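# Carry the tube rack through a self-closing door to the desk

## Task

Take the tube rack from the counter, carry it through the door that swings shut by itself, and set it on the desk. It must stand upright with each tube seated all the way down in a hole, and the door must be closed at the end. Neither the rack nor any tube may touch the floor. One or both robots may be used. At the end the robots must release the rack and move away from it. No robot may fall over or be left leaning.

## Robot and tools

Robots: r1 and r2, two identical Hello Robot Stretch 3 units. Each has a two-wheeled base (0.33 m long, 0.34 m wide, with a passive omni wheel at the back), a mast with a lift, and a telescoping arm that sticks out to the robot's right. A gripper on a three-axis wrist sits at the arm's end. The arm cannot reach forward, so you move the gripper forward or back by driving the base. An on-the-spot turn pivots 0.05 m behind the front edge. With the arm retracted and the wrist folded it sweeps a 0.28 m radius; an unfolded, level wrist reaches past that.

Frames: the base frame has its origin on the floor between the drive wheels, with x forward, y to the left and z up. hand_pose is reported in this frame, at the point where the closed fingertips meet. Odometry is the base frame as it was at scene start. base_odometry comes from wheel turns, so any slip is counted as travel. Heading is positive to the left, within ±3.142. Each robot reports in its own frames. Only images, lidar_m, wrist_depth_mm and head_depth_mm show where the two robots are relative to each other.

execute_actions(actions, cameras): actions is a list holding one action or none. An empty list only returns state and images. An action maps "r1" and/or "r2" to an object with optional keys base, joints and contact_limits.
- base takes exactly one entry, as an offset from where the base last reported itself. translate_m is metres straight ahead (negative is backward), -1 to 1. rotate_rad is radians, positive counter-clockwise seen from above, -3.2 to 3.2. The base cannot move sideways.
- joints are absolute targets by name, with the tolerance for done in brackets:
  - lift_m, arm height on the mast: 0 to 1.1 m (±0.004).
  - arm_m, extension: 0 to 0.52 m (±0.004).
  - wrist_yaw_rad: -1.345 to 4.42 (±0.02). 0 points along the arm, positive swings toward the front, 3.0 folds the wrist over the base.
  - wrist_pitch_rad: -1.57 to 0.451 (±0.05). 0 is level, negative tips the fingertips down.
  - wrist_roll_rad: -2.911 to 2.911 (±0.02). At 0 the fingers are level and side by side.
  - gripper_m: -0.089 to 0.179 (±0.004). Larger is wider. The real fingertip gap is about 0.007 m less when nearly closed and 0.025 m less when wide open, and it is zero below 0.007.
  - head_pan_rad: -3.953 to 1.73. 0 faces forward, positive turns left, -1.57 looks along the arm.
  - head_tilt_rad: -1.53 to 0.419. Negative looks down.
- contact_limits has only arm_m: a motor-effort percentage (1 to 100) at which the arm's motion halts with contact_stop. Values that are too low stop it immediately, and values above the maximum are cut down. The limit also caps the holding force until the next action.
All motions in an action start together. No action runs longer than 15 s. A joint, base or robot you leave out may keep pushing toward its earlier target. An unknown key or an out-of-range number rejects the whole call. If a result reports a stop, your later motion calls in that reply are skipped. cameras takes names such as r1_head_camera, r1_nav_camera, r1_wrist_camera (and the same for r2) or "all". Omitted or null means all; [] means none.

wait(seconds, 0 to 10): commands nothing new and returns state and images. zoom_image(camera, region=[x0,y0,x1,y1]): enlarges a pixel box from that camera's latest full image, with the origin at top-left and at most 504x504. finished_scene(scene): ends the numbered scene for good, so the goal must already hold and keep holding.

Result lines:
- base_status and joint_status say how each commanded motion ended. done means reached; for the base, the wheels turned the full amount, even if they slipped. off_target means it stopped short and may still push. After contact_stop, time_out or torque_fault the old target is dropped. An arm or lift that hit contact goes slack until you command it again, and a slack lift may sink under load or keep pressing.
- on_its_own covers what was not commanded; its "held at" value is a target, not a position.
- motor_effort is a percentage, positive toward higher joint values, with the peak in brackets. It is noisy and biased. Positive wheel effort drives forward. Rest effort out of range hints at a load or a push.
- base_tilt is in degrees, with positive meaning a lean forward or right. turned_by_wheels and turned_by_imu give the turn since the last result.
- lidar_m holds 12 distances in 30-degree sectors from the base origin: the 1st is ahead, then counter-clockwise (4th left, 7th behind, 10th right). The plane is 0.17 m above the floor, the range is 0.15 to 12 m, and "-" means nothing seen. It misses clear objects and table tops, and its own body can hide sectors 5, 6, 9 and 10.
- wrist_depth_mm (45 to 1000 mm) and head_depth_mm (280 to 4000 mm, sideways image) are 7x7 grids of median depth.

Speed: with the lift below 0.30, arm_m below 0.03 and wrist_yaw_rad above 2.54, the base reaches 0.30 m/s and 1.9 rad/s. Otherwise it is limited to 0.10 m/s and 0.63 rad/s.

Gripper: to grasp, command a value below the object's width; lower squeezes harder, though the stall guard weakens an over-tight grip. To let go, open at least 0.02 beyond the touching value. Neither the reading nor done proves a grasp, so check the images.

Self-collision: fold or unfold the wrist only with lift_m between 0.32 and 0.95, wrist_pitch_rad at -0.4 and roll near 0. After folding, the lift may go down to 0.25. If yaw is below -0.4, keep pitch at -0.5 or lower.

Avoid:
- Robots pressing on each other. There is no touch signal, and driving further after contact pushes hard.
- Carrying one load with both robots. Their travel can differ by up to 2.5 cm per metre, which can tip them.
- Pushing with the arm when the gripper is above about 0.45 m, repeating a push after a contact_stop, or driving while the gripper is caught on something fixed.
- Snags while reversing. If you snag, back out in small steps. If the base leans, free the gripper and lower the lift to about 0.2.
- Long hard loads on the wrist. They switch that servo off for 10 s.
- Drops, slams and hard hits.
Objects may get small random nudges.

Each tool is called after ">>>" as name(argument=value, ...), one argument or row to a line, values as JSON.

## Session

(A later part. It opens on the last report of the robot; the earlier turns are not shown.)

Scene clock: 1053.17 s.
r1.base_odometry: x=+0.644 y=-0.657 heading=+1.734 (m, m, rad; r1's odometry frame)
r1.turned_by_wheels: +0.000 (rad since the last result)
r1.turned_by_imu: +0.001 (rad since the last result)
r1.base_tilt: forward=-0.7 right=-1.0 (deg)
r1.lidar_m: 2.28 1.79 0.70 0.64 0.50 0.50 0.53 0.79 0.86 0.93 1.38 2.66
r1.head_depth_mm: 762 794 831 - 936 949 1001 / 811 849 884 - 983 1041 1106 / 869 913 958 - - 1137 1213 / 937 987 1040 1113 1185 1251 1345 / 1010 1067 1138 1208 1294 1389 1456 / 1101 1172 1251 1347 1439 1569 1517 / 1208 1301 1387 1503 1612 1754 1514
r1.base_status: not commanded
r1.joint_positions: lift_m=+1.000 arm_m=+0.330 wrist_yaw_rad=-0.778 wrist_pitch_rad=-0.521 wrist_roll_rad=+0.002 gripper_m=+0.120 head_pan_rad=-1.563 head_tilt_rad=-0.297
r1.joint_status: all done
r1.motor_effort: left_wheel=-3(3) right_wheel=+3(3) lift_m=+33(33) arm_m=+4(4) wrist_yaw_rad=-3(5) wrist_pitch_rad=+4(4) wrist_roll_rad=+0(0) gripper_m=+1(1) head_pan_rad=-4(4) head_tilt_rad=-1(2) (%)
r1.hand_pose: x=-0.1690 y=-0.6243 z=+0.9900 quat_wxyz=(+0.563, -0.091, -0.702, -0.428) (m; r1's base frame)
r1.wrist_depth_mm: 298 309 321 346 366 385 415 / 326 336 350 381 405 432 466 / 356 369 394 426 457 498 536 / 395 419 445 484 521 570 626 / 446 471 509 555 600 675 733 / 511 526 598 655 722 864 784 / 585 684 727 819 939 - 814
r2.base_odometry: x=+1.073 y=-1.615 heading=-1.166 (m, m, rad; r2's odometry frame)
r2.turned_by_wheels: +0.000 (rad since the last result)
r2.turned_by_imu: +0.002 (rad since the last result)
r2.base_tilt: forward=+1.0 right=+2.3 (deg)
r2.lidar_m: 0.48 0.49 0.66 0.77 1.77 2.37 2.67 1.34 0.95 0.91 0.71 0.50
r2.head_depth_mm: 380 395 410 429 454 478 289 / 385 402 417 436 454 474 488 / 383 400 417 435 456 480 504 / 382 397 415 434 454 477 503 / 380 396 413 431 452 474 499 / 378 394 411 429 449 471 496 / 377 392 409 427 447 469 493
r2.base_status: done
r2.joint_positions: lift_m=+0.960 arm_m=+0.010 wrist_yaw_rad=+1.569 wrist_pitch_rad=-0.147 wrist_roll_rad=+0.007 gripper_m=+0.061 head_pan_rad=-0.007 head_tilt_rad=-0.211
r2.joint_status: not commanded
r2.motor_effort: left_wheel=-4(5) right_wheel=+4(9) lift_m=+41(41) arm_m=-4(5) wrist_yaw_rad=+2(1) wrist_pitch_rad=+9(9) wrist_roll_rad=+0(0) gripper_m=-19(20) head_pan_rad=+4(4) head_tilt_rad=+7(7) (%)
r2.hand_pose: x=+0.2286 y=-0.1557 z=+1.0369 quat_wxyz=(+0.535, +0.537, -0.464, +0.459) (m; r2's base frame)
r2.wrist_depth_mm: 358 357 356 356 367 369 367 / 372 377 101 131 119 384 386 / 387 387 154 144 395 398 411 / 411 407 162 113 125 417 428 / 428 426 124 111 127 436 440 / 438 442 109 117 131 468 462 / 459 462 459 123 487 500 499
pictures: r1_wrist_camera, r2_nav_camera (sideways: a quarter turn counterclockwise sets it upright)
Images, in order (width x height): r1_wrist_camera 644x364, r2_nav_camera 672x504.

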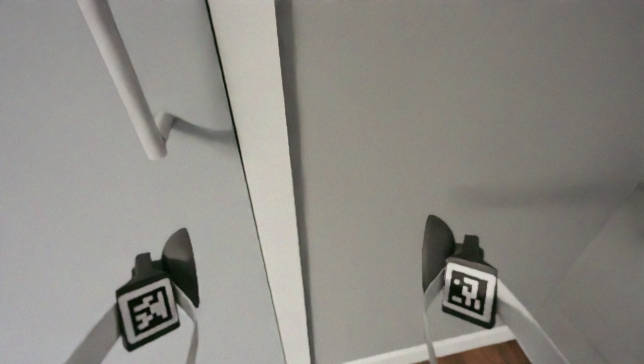

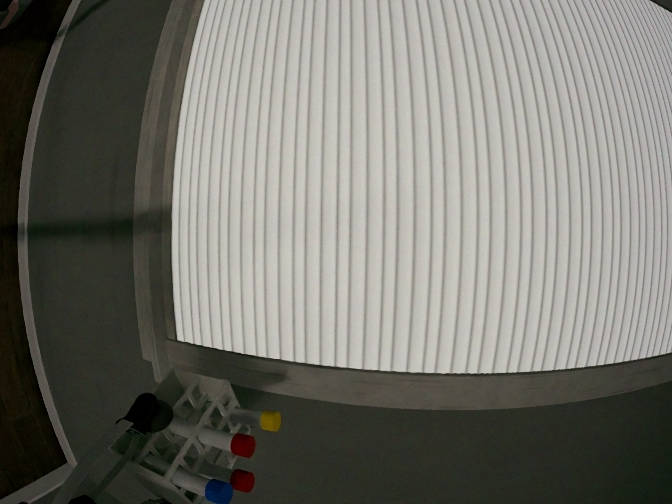

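>>> execute_actions(
  actions=[
    {"r1": {"joints": {"lift_m": 1.08, "arm_m": 0.45}}},
  ],
  cameras=["r1_wrist_camera"],
)

Scene clock: 1073.00 s.
r1.base_odometry: x=+0.644 y=-0.657 heading=+1.734 (m, m, rad; r1's odometry frame)
r1.turned_by_wheels: +0.000 (rad since the last result)
r1.turned_by_imu: +0.001 (rad since the last result)
r1.base_tilt: forward=-0.6 right=-1.0 (deg)
r1.lidar_m: 2.28 1.78 0.70 0.64 0.50 0.50 0.53 0.79 0.87 0.93 1.38 2.66
r1.head_depth_mm: 760 794 - 863 904 949 1001 / 813 847 893 927 984 1038 1103 / 866 913 - 1033 1070 1137 1206 / 937 987 1051 1108 1171 1250 1351 / 1014 1073 1136 1206 1299 1394 1455 / 1103 1174 1253 1343 1447 1564 1522 / 1209 1296 1389 1503 1610 1748 1514
r1.base_status: not commanded
r1.joint_positions: lift_m=+1.080 arm_m=+0.450 wrist_yaw_rad=-0.778 wrist_pitch_rad=-0.521 wrist_roll_rad=+0.002 gripper_m=+0.120 head_pan_rad=-1.563 head_tilt_rad=-0.297
r1.joint_status: all done
r1.motor_effort: left_wheel=-3(4) right_wheel=+3(3) lift_m=+33(35) arm_m=+4(3) wrist_yaw_rad=-3(3) wrist_pitch_rad=+3(4) wrist_roll_rad=+0(0) gripper_m=+1(1) head_pan_rad=-4(4) head_tilt_rad=-2(2) (%)
r1.hand_pose: x=-0.1690 y=-0.7443 z=+1.0699 quat_wxyz=(+0.563, -0.091, -0.702, -0.428) (m; r1's base frame)
r1.wrist_depth_mm: 220 221 240 245 268 285 303 / 239 247 261 271 299 319 344 / 264 276 289 303 336 363 397 / 290 310 325 346 389 424 463 / 326 349 364 404 438 494 556 / 376 388 443 482 544 627 713 / 430 509 532 593 687 816 852
r2.base_odometry: x=+1.073 y=-1.615 heading=-1.166 (m, m, rad; r2's odometry frame)
r2.turned_by_wheels: +0.000 (rad since the last result)
r2.turned_by_imu: +0.001 (rad since the last result)
r2.base_tilt: forward=+1.0 right=+2.2 (deg)
r2.lidar_m: 0.48 0.49 0.66 0.77 1.77 2.35 2.67 1.34 0.95 0.91 0.71 0.50
r2.head_depth_mm: 379 395 410 429 454 478 289 / 385 401 418 436 455 475 488 / 383 399 416 436 456 480 505 / 381 398 415 433 454 477 502 / 380 396 413 431 452 474 498 / 378 394 411 429 449 471 495 / 377 392 409 427 447 468 492
r2.base_status: not commanded
r2.joint_positions: lift_m=+0.960 arm_m=+0.010 wrist_yaw_rad=+1.569 wrist_pitch_rad=-0.147 wrist_roll_rad=+0.007 gripper_m=+0.061 head_pan_rad=-0.007 head_tilt_rad=-0.211
r2.joint_status: not commanded
r2.motor_effort: left_wheel=-4(3) right_wheel=+4(4) lift_m=+41(41) arm_m=-4(4) wrist_yaw_rad=+0(0) wrist_pitch_rad=+9(9) wrist_roll_rad=+0(0) gripper_m=-19(19) head_pan_rad=+4(4) head_tilt_rad=+7(7) (%)
r2.hand_pose: x=+0.2286 y=-0.1557 z=+1.0369 quat_wxyz=(+0.535, +0.537, -0.464, +0.459) (m; r2's base frame)
r2.wrist_depth_mm: 360 360 358 357 367 373 370 / 369 374 100 132 119 381 379 / 394 390 153 143 398 403 405 / 409 411 162 114 125 420 427 / 427 423 124 111 126 449 447 / 442 451 109 117 131 467 467 / 458 470 456 123 481 490 495
pictures: r1_wrist_camera
Images, in order (width x height): r1_wrist_camera 644x364.

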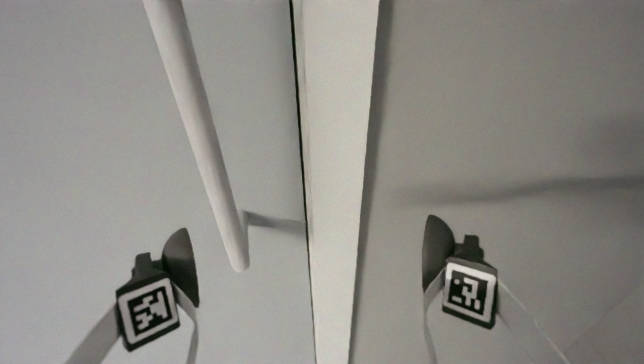

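>>> execute_actions(
  actions=[
    {"r1": {"base": {"rotate_rad": -0.52}, "joints": {"arm_m": 0.3, "lift_m": 1.1}}, "r2": {"base": {"rotate_rad": 1.99}}},
  ],
  cameras=[],
)

>>> execute_actions(
  actions=[
    {"r1": {"base": {"translate_m": 0.19}}},
  ],
  cameras=[],
)

>>> execute_actions(
  actions=[
    {"r1": {"base": {"rotate_rad": 0.52}}},
  ],
  cameras=[],
)

>>> execute_actions(
  actions=[
    {"r1": {"base": {"translate_m": -0.186}, "joints": {"arm_m": 0.4}}},
  ],
  cameras=["r1_wrist_camera", "r2_head_camera"],
)

Scene clock: 1139.00 s.
r1.base_odometry: x=+0.644 y=-0.657 heading=+1.214 (m, m, rad; r1's odometry frame)
r1.turned_by_wheels: -0.520 (rad since the last result)
r1.turned_by_imu: -0.514 (rad since the last result)
r1.base_tilt: forward=-0.6 right=-1.0 (deg)
r1.lidar_m: 2.65 2.27 1.79 0.82 0.64 0.50 0.50 0.53 0.79 0.87 0.93 1.38
r1.head_depth_mm: 708 738 800 829 887 947 1016 / 717 748 - 844 901 962 1034 / 725 763 - - 916 978 1051 / 735 775 819 882 930 996 1071 / 741 785 830 881 940 1008 1090 / 749 799 846 899 964 1040 1121 / 767 808 856 914 981 1055 1143
r1.base_status: done
r1.joint_positions: lift_m=+1.100 arm_m=+0.300 wrist_yaw_rad=-0.778 wrist_pitch_rad=-0.521 wrist_roll_rad=+0.002 gripper_m=+0.120 head_pan_rad=-1.563 head_tilt_rad=-0.297
r1.joint_status: all done
r1.motor_effort: left_wheel=+2(9) right_wheel=-2(8) lift_m=+33(35) arm_m=-5(6) wrist_yaw_rad=-2(3) wrist_pitch_rad=+4(4) wrist_roll_rad=+0(0) gripper_m=+0(0) head_pan_rad=-4(4) head_tilt_rad=-2(1) (%)
r1.hand_pose: x=-0.1690 y=-0.5950 z=+1.0899 quat_wxyz=(+0.562, -0.091, -0.702, -0.428) (m; r1's base frame)
r1.wrist_depth_mm: 253 288 338 420 482 396 333 / 267 305 367 461 528 425 352 / 284 327 403 513 576 456 375 / 300 358 444 587 637 484 395 / 321 381 494 679 724 521 421 / 349 390 561 795 849 540 454 / 371 503 647 968 914 670 485
r2.base_odometry: x=+1.073 y=-1.615 heading=+0.824 (m, m, rad; r2's odometry frame)
r2.turned_by_wheels: +1.990 (rad since the last result)
r2.turned_by_imu: +1.974 (rad since the last result)
r2.base_tilt: forward=+1.0 right=+2.4 (deg)
r2.lidar_m: 1.73 2.16 2.67 1.51 0.99 0.91 0.81 0.52 0.48 0.49 0.60 0.71
r2.head_depth_mm: 1449 1512 770 1610 1669 1730 289 / 1508 1566 1614 1674 1749 1805 1616 / 1573 1630 1693 1764 1828 1895 1608 / 1641 1706 1777 1854 1927 1988 1601 / 1716 1783 1851 1934 2028 2068 1589 / 1795 1885 1940 2033 2137 2098 1585 / 1878 1952 2046 2169 2261 2078 1563
r2.base_status: done
r2.joint_positions: lift_m=+0.960 arm_m=+0.010 wrist_yaw_rad=+1.569 wrist_pitch_rad=-0.147 wrist_roll_rad=+0.007 gripper_m=+0.061 head_pan_rad=-0.007 head_tilt_rad=-0.211
r2.joint_status: not commanded
r2.motor_effort: left_wheel=-4(7) right_wheel=+4(9) lift_m=+41(41) arm_m=-5(5) wrist_yaw_rad=+1(0) wrist_pitch_rad=+9(9) wrist_roll_rad=+0(0) gripper_m=-19(18) head_pan_rad=+4(4) head_tilt_rad=+7(7) (%)
r2.hand_pose: x=+0.2286 y=-0.1557 z=+1.0369 quat_wxyz=(+0.535, +0.537, -0.464, +0.459) (m; r2's base frame)
r2.wrist_depth_mm: - - - - 611 - - / - - 140 131 119 - 952 / - - 191 143 527 - 907 / - - 162 114 124 - 866 / - - 124 112 126 - 826 / - - 110 117 131 - 806 / - - - 123 654 - 763
pictures: none
No camera images: the call's "cameras" was empty. Leave "cameras" out to get every camera's image.

Scene clock: 1141.87 s.
r1.base_odometry: x=+0.710 y=-0.479 heading=+1.214 (m, m, rad; r1's odometry frame)
r1.turned_by_wheels: +0.000 (rad since the last result)
r1.turned_by_imu: +0.001 (rad since the last result)
r1.base_tilt: forward=-0.6 right=-1.0 (deg)
r1.lidar_m: 2.47 2.25 1.77 0.82 0.88 0.70 0.69 0.74 0.90 0.87 0.95 1.42
r1.head_depth_mm: 723 756 820 851 910 969 1040 / 733 767 - 864 923 987 1061 / 733 775 - - 933 1000 1078 / 755 799 841 898 949 1017 1094 / 765 808 852 907 969 1040 1124 / 775 819 869 928 989 1062 1147 / 784 830 884 939 1007 1086 1170
r1.base_status: done
r1.joint_positions: lift_m=+1.100 arm_m=+0.300 wrist_yaw_rad=-0.778 wrist_pitch_rad=-0.521 wrist_roll_rad=+0.002 gripper_m=+0.120 head_pan_rad=-1.563 head_tilt_rad=-0.297
r1.joint_status: not commanded
r1.motor_effort: left_wheel=+2(8) right_wheel=-2(3) lift_m=+33(33) arm_m=-4(5) wrist_yaw_rad=-3(3) wrist_pitch_rad=+4(4) wrist_roll_rad=+0(0) gripper_m=+1(0) head_pan_rad=-5(4) head_tilt_rad=-2(2) (%)
r1.hand_pose: x=-0.1690 y=-0.5950 z=+1.0899 quat_wxyz=(+0.562, -0.091, -0.702, -0.428) (m; r1's base frame)
r1.wrist_depth_mm: 267 302 361 450 585 561 481 / 282 322 389 492 654 605 504 / 297 346 426 559 735 645 523 / 318 378 473 620 825 676 559 / 334 400 529 708 967 737 593 / 353 410 595 845 - 760 641 / 391 531 682 - - 958 701
r2.base_odometry: x=+1.073 y=-1.615 heading=+0.824 (m, m, rad; r2's odometry frame)
r2.turned_by_wheels: +0.000 (rad since the last result)
r2.turned_by_imu: +0.000 (rad since the last result)
r2.base_tilt: forward=+1.1 right=+2.2 (deg)
r2.lidar_m: 0.70 2.16 2.67 1.51 0.99 0.91 0.80 0.52 0.48 0.49 0.61 1.24
r2.head_depth_mm: 1453 1505 591 1602 1664 1733 289 / 1503 1539 604 660 1730 1808 1613 / 1578 1612 768 1756 1836 1894 1494 / 1646 1701 1758 1845 1922 1984 1601 / 1730 1793 1854 1932 2034 2055 1590 / 1796 1875 1957 2048 2138 2097 1572 / 1883 1970 2056 2157 2254 2075 1567
r2.base_status: not commanded
r2.joint_positions: lift_m=+0.960 arm_m=+0.010 wrist_yaw_rad=+1.569 wrist_pitch_rad=-0.147 wrist_roll_rad=+0.007 gripper_m=+0.061 head_pan_rad=-0.007 head_tilt_rad=-0.211
r2.joint_status: not commanded
r2.motor_effort: left_wheel=-3(3) right_wheel=+4(4) lift_m=+41(41) arm_m=-4(5) wrist_yaw_rad=+1(1) wrist_pitch_rad=+9(9) wrist_roll_rad=+0(0) gripper_m=-19(19) head_pan_rad=+4(4) head_tilt_rad=+7(7) (%)
r2.hand_pose: x=+0.2286 y=-0.1557 z=+1.0369 quat_wxyz=(+0.535, +0.537, -0.464, +0.459) (m; r2's base frame)
r2.wrist_depth_mm: - - - 689 - - - / - - 101 131 119 - 944 / - - 153 143 - - 896 / - - 162 114 125 - 878 / - - 124 111 126 - 843 / - - 109 117 131 - 815 / - - - 123 - - 754
pictures: none
No camera images: the call's "cameras" was empty. Leave "cameras" out to get every camera's image.

Scene clock: 1143.63 s.
r1.base_odometry: x=+0.710 y=-0.479 heading=+1.734 (m, m, rad; r1's odometry frame)
r1.turned_by_wheels: +0.520 (rad since the last result)
r1.turned_by_imu: +0.516 (rad since the last result)
r1.base_tilt: forward=-0.7 right=-1.1 (deg)
r1.lidar_m: 2.25 1.77 0.82 0.89 0.70 0.69 0.73 0.90 0.87 0.95 1.41 2.47
r1.head_depth_mm: 781 807 868 887 934 984 1035 / 830 858 - 947 1004 1067 1126 / 890 936 - - 1092 1166 1236 / 962 1008 1076 1147 1201 1288 1377 / 1038 1099 1167 1237 1331 1437 1467 / 1133 1201 1288 1373 1476 1609 1518 / 1231 1326 1428 1528 1671 1795 1519
r1.base_status: done
r1.joint_positions: lift_m=+1.100 arm_m=+0.300 wrist_yaw_rad=-0.778 wrist_pitch_rad=-0.521 wrist_roll_rad=+0.002 gripper_m=+0.120 head_pan_rad=-1.563 head_tilt_rad=-0.297
r1.joint_status: not commanded
r1.motor_effort: left_wheel=-3(7) right_wheel=+3(8) lift_m=+34(33) arm_m=-5(5) wrist_yaw_rad=-3(2) wrist_pitch_rad=+4(4) wrist_roll_rad=+0(0) gripper_m=+1(0) head_pan_rad=-4(4) head_tilt_rad=-2(1) (%)
r1.hand_pose: x=-0.1690 y=-0.5950 z=+1.0899 quat_wxyz=(+0.562, -0.091, -0.702, -0.428) (m; r1's base frame)
r1.wrist_depth_mm: 333 350 366 386 404 439 462 / 366 379 402 424 452 489 523 / 401 423 450 480 506 554 603 / 444 470 511 552 576 650 723 / 495 525 577 625 675 758 847 / 566 593 679 739 817 940 957 / 656 775 802 902 - - 995
r2.base_odometry: x=+1.073 y=-1.615 heading=+0.824 (m, m, rad; r2's odometry frame)
r2.turned_by_wheels: +0.000 (rad since the last result)
r2.turned_by_imu: +0.000 (rad since the last result)
r2.base_tilt: forward=+1.0 right=+2.2 (deg)
r2.lidar_m: 0.82 2.17 2.67 1.52 0.99 0.91 0.80 0.52 0.48 0.49 0.60 0.75
r2.head_depth_mm: 1448 1498 640 1583 1655 1729 289 / 1510 1543 703 1673 1726 765 802 / 1572 1632 774 1754 1836 1894 1602 / 1637 1695 1765 1844 1911 1966 1600 / 1724 1789 1856 1927 2026 2054 1598 / 1800 1868 1964 2045 2129 2107 1575 / 1880 1962 2054 2147 2249 2080 1565
r2.base_status: not commanded
r2.joint_positions: lift_m=+0.960 arm_m=+0.010 wrist_yaw_rad=+1.569 wrist_pitch_rad=-0.147 wrist_roll_rad=+0.007 gripper_m=+0.061 head_pan_rad=-0.007 head_tilt_rad=-0.211
r2.joint_status: not commanded
r2.motor_effort: left_wheel=-3(3) right_wheel=+4(4) lift_m=+41(41) arm_m=-5(4) wrist_yaw_rad=+1(0) wrist_pitch_rad=+9(9) wrist_roll_rad=+0(0) gripper_m=-20(19) head_pan_rad=+4(4) head_tilt_rad=+7(7) (%)
r2.hand_pose: x=+0.2286 y=-0.1557 z=+1.0369 quat_wxyz=(+0.535, +0.537, -0.464, +0.459) (m; r2's base frame)
r2.wrist_depth_mm: - - - 684 - - - / - - 101 131 119 - 919 / - - 153 143 615 - 886 / - - 162 114 124 - 845 / - - 124 111 127 - 841 / - - 109 117 132 - 791 / - - - 123 - - 763
pictures: none
No camera images: the call's "cameras" was empty. Leave "cameras" out to get every camera's image.

Scene clock: 1146.47 s.
r1.base_odometry: x=+0.740 y=-0.663 heading=+1.734 (m, m, rad; r1's odometry frame)
r1.turned_by_wheels: +0.000 (rad since the last result)
r1.turned_by_imu: +0.000 (rad since the last result)
r1.base_tilt: forward=-0.6 right=-1.0 (deg)
r1.lidar_m: 2.39 1.88 0.91 0.69 0.54 0.54 0.57 0.79 0.78 0.83 1.24 2.62
r1.head_depth_mm: 677 705 755 770 808 845 893 / 723 752 725 820 877 927 983 / 775 816 - 921 954 1014 1084 / 834 879 937 992 1047 1115 1194 / 903 953 1015 1078 1154 1242 1346 / 983 1047 1119 1194 1284 1396 1473 / 1081 1158 1241 1344 1462 1596 1511
r1.base_status: done
r1.joint_positions: lift_m=+1.100 arm_m=+0.400 wrist_yaw_rad=-0.778 wrist_pitch_rad=-0.521 wrist_roll_rad=+0.002 gripper_m=+0.120 head_pan_rad=-1.563 head_tilt_rad=-0.297
r1.joint_status: all done
r1.motor_effort: left_wheel=-3(8) right_wheel=+3(4) lift_m=+33(33) arm_m=+4(4) wrist_yaw_rad=-3(3) wrist_pitch_rad=+4(3) wrist_roll_rad=+0(0) gripper_m=+0(1) head_pan_rad=-4(4) head_tilt_rad=-2(2) (%)
r1.hand_pose: x=-0.1690 y=-0.6942 z=+1.0899 quat_wxyz=(+0.562, -0.091, -0.702, -0.428) (m; r1's base frame)
r1.wrist_depth_mm: 180 177 196 202 212 233 248 / 196 200 215 226 239 262 280 / 216 226 236 250 273 299 322 / 238 254 264 285 309 345 379 / 270 284 300 332 360 411 461 / 306 318 344 394 441 514 591 / 351 420 437 485 563 677 798
r2.base_odometry: x=+1.073 y=-1.615 heading=+0.824 (m, m, rad; r2's odometry frame)
r2.turned_by_wheels: +0.000 (rad since the last result)
r2.turned_by_imu: +0.000 (rad since the last result)
r2.base_tilt: forward=+1.1 right=+2.3 (deg)
r2.lidar_m: 1.73 2.16 2.67 1.51 0.99 0.91 0.80 0.52 0.48 0.49 0.60 0.86
r2.head_depth_mm: 1450 1512 813 1612 1677 1722 289 / 1513 1557 1579 1674 1742 1818 1619 / 1571 1625 1677 1771 1837 1889 1613 / 1637 1699 1771 1844 1930 1983 1588 / 1713 1787 1873 1941 2021 2063 1593 / 1796 1871 1956 2044 2132 2099 1578 / 1872 1956 2046 2152 2268 2100 1566
r2.base_status: not commanded
r2.joint_positions: lift_m=+0.960 arm_m=+0.010 wrist_yaw_rad=+1.569 wrist_pitch_rad=-0.147 wrist_roll_rad=+0.007 gripper_m=+0.061 head_pan_rad=-0.007 head_tilt_rad=-0.211
r2.joint_status: not commanded
r2.motor_effort: left_wheel=-3(3) right_wheel=+4(4) lift_m=+41(41) arm_m=-5(5) wrist_yaw_rad=+2(2) wrist_pitch_rad=+9(9) wrist_roll_rad=-1(0) gripper_m=-19(20) head_pan_rad=+4(4) head_tilt_rad=+7(7) (%)
r2.hand_pose: x=+0.2286 y=-0.1557 z=+1.0369 quat_wxyz=(+0.535, +0.537, -0.464, +0.459) (m; r2's base frame)
r2.wrist_depth_mm: - - - - 716 - - / - - 101 132 119 - 944 / - - 153 142 670 - 921 / - - 161 114 124 - 868 / - - 124 112 126 - 813 / - - 109 117 131 - 823 / - - - 123 810 - 770
pictures: r1_wrist_camera, r2_head_camera (sideways: a quarter turn clockwise sets it upright)
Images, in order (width x height): r1_wrist_camera 644x364, r2_head_camera 896x504.

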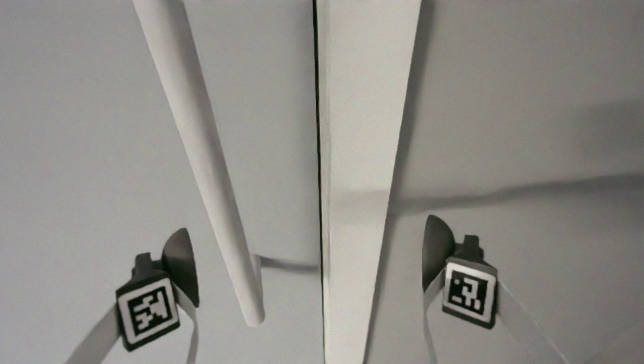

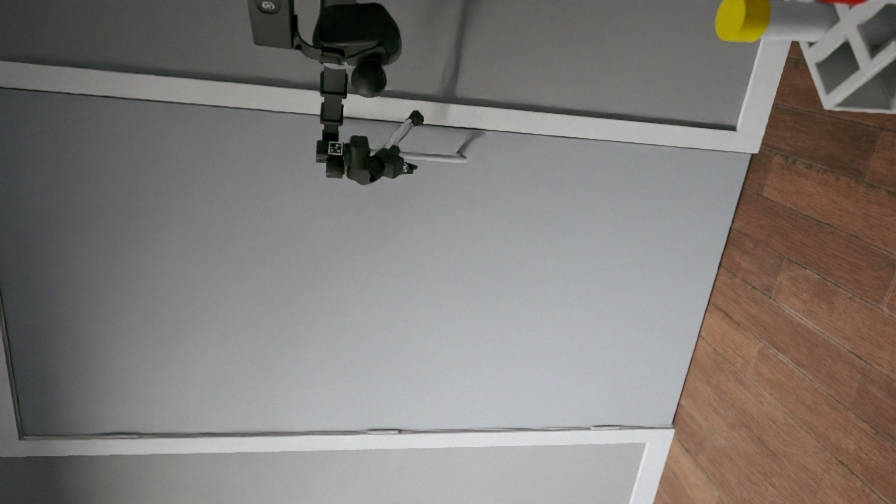

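>>> execute_actions(
  actions=[
    {"r1": {"joints": {"gripper_m": 0.16}}},
  ],
  cameras=[],
)

>>> execute_actions(
  actions=[
    {"r1": {"joints": {"arm_m": 0.50}, "contact_limits": {"arm_m": 25}}},
  ],
  cameras=["r1_wrist_camera", "r2_head_camera"],
)

Scene clock: 1161.27 s.
r1.base_odometry: x=+0.740 y=-0.663 heading=+1.734 (m, m, rad; r1's odometry frame)
r1.turned_by_wheels: +0.000 (rad since the last result)
r1.turned_by_imu: +0.001 (rad since the last result)
r1.base_tilt: forward=-0.6 right=-1.0 (deg)
r1.lidar_m: 2.39 1.88 0.91 0.69 0.54 0.53 0.57 0.79 0.77 0.83 1.24 2.62
r1.head_depth_mm: 678 706 756 773 809 843 890 / 723 753 725 830 877 925 983 / 775 815 - 921 953 1016 1081 / 833 880 936 990 1042 1116 1202 / 900 954 1014 1077 1150 1242 1347 / 984 1045 1114 1197 1285 1398 1470 / 1081 1155 1242 1344 1462 1614 1516
r1.base_status: not commanded
r1.joint_positions: lift_m=+1.100 arm_m=+0.400 wrist_yaw_rad=-0.778 wrist_pitch_rad=-0.521 wrist_roll_rad=+0.002 gripper_m=+0.160 head_pan_rad=-1.563 head_tilt_rad=-0.297
r1.joint_status: all done
r1.motor_effort: left_wheel=-3(3) right_wheel=+3(3) lift_m=+33(33) arm_m=+4(4) wrist_yaw_rad=-2(2) wrist_pitch_rad=+3(4) wrist_roll_rad=+0(0) gripper_m=+0(85) head_pan_rad=-4(4) head_tilt_rad=-2(2) (%)
r1.hand_pose: x=-0.1690 y=-0.6942 z=+1.0899 quat_wxyz=(+0.562, -0.091, -0.702, -0.428) (m; r1's base frame)
r1.wrist_depth_mm: 180 179 196 204 211 233 251 / 196 202 214 224 239 261 282 / 216 227 234 251 271 300 324 / 239 254 264 287 311 344 380 / 270 285 299 332 369 402 455 / 301 335 347 395 442 - 584 / 339 402 434 485 560 687 793
r2.base_odometry: x=+1.073 y=-1.615 heading=+0.824 (m, m, rad; r2's odometry frame)
r2.turned_by_wheels: +0.000 (rad since the last result)
r2.turned_by_imu: +0.001 (rad since the last result)
r2.base_tilt: forward=+1.0 right=+2.3 (deg)
r2.lidar_m: 1.72 2.17 2.67 1.52 0.99 0.91 0.80 0.52 0.48 0.49 0.61 0.86
r2.head_depth_mm: 1446 1501 811 1613 1665 1726 289 / 1505 1566 1587 1678 1759 1819 1614 / 1569 1632 1679 1763 1819 1897 1611 / 1650 1704 1765 1847 1937 1974 1610 / 1711 1787 1855 1942 2024 2047 1591 / 1796 1859 1951 2046 2147 2114 1588 / 1891 1979 2047 2142 2272 2095 1574
r2.base_status: not commanded
r2.joint_positions: lift_m=+0.960 arm_m=+0.010 wrist_yaw_rad=+1.569 wrist_pitch_rad=-0.147 wrist_roll_rad=+0.007 gripper_m=+0.061 head_pan_rad=-0.007 head_tilt_rad=-0.211
r2.joint_status: not commanded
r2.motor_effort: left_wheel=-3(4) right_wheel=+4(4) lift_m=+41(41) arm_m=-5(4) wrist_yaw_rad=+1(1) wrist_pitch_rad=+9(9) wrist_roll_rad=+0(0) gripper_m=-19(19) head_pan_rad=+4(4) head_tilt_rad=+7(7) (%)
r2.hand_pose: x=+0.2286 y=-0.1557 z=+1.0369 quat_wxyz=(+0.535, +0.537, -0.464, +0.459) (m; r2's base frame)
r2.wrist_depth_mm: - - - - 711 - - / - - 101 131 119 - 963 / - - 153 143 644 - 922 / - - 162 115 125 - 848 / - - 124 111 126 - 849 / - - 110 117 131 - 796 / - - - 123 812 - 788
pictures: none
No camera images: the call's "cameras" was empty. Leave "cameras" out to get every camera's image.

Scene clock: 1163.23 s.
r1.base_odometry: x=+0.740 y=-0.663 heading=+1.734 (m, m, rad; r1's odometry frame)
r1.turned_by_wheels: +0.000 (rad since the last result)
r1.turned_by_imu: +0.000 (rad since the last result)
r1.base_tilt: forward=-0.7 right=-1.0 (deg)
r1.lidar_m: 2.39 1.88 0.91 0.69 0.54 0.53 0.57 0.79 0.78 0.83 1.24 2.62
r1.head_depth_mm: 677 704 750 774 809 845 889 / 722 752 789 830 878 926 984 / 776 814 - 912 952 1012 1080 / 834 879 941 981 1046 1115 1192 / 902 953 1012 1080 1156 1244 1344 / 986 1047 1116 1194 1294 1400 1471 / 1080 1158 1241 1340 1462 1593 1509
r1.base_status: not commanded
r1.joint_positions: lift_m=+1.100 arm_m=+0.500 wrist_yaw_rad=-0.778 wrist_pitch_rad=-0.521 wrist_roll_rad=+0.002 gripper_m=+0.160 head_pan_rad=-1.563 head_tilt_rad=-0.297
r1.joint_status: all done
r1.motor_effort: left_wheel=-3(3) right_wheel=+3(3) lift_m=+33(33) arm_m=+4(5) wrist_yaw_rad=-3(2) wrist_pitch_rad=+4(4) wrist_roll_rad=+0(0) gripper_m=+0(1) head_pan_rad=-4(3) head_tilt_rad=-2(2) (%)
r1.contact_limits: arm_m 25 (drawing in: default 26, maximum 42; extending or still: default 34, maximum 57)
r1.hand_pose: x=-0.1690 y=-0.7942 z=+1.0899 quat_wxyz=(+0.562, -0.091, -0.702, -0.428) (m; r1's base frame)
r1.wrist_depth_mm: 114 119 125 71 138 140 143 / 125 130 137 79 154 155 171 / 136 144 152 89 175 172 203 / 152 160 172 103 198 196 239 / 172 181 198 121 230 248 291 / 191 213 229 227 272 - 366 / - 253 276 283 337 430 517
r2.base_odometry: x=+1.073 y=-1.615 heading=+0.824 (m, m, rad; r2's odometry frame)
r2.turned_by_wheels: +0.000 (rad since the last result)
r2.turned_by_imu: +0.000 (rad since the last result)
r2.base_tilt: forward=+1.1 right=+2.3 (deg)
r2.lidar_m: 1.73 2.16 2.67 1.51 0.99 0.91 0.80 0.53 0.48 0.48 0.60 0.86
r2.head_depth_mm: 1455 1502 812 1610 1659 1725 289 / 1507 1563 1593 1679 1739 1821 1611 / 1568 1630 1677 1744 1835 1891 1606 / 1648 1707 1768 1843 1939 1979 1602 / 1713 1778 1858 1937 2031 2041 1590 / 1778 1870 1966 2028 2139 2117 1576 / 1879 1961 2057 2151 2267 2085 1566
r2.base_status: not commanded
r2.joint_positions: lift_m=+0.960 arm_m=+0.010 wrist_yaw_rad=+1.569 wrist_pitch_rad=-0.147 wrist_roll_rad=+0.007 gripper_m=+0.061 head_pan_rad=-0.007 head_tilt_rad=-0.211
r2.joint_status: not commanded
r2.motor_effort: left_wheel=-3(3) right_wheel=+4(4) lift_m=+41(41) arm_m=-4(4) wrist_yaw_rad=+1(0) wrist_pitch_rad=+9(9) wrist_roll_rad=+0(1) gripper_m=-19(20) head_pan_rad=+4(4) head_tilt_rad=+7(7) (%)
r2.hand_pose: x=+0.2286 y=-0.1557 z=+1.0369 quat_wxyz=(+0.535, +0.537, -0.464, +0.459) (m; r2's base frame)
r2.wrist_depth_mm: - - - - 715 - - / - - 101 131 119 - 955 / - - 153 143 650 - 903 / - - 162 114 125 - 868 / - - 124 112 126 - 830 / - - 110 117 132 - 778 / - - - 123 818 - 742
pictures: r1_wrist_camera, r2_head_camera (sideways: a quarter turn clockwise sets it upright)
Images, in order (width x height): r1_wrist_camera 644x364, r2_head_camera 896x504.

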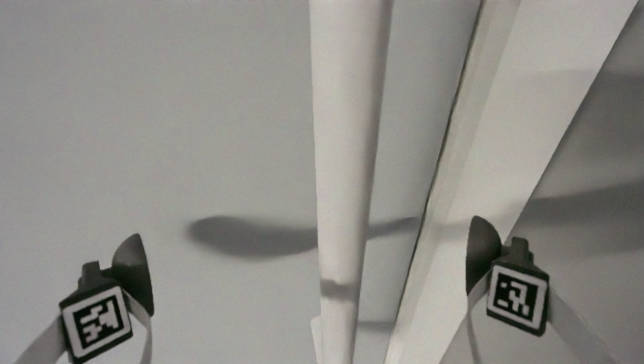

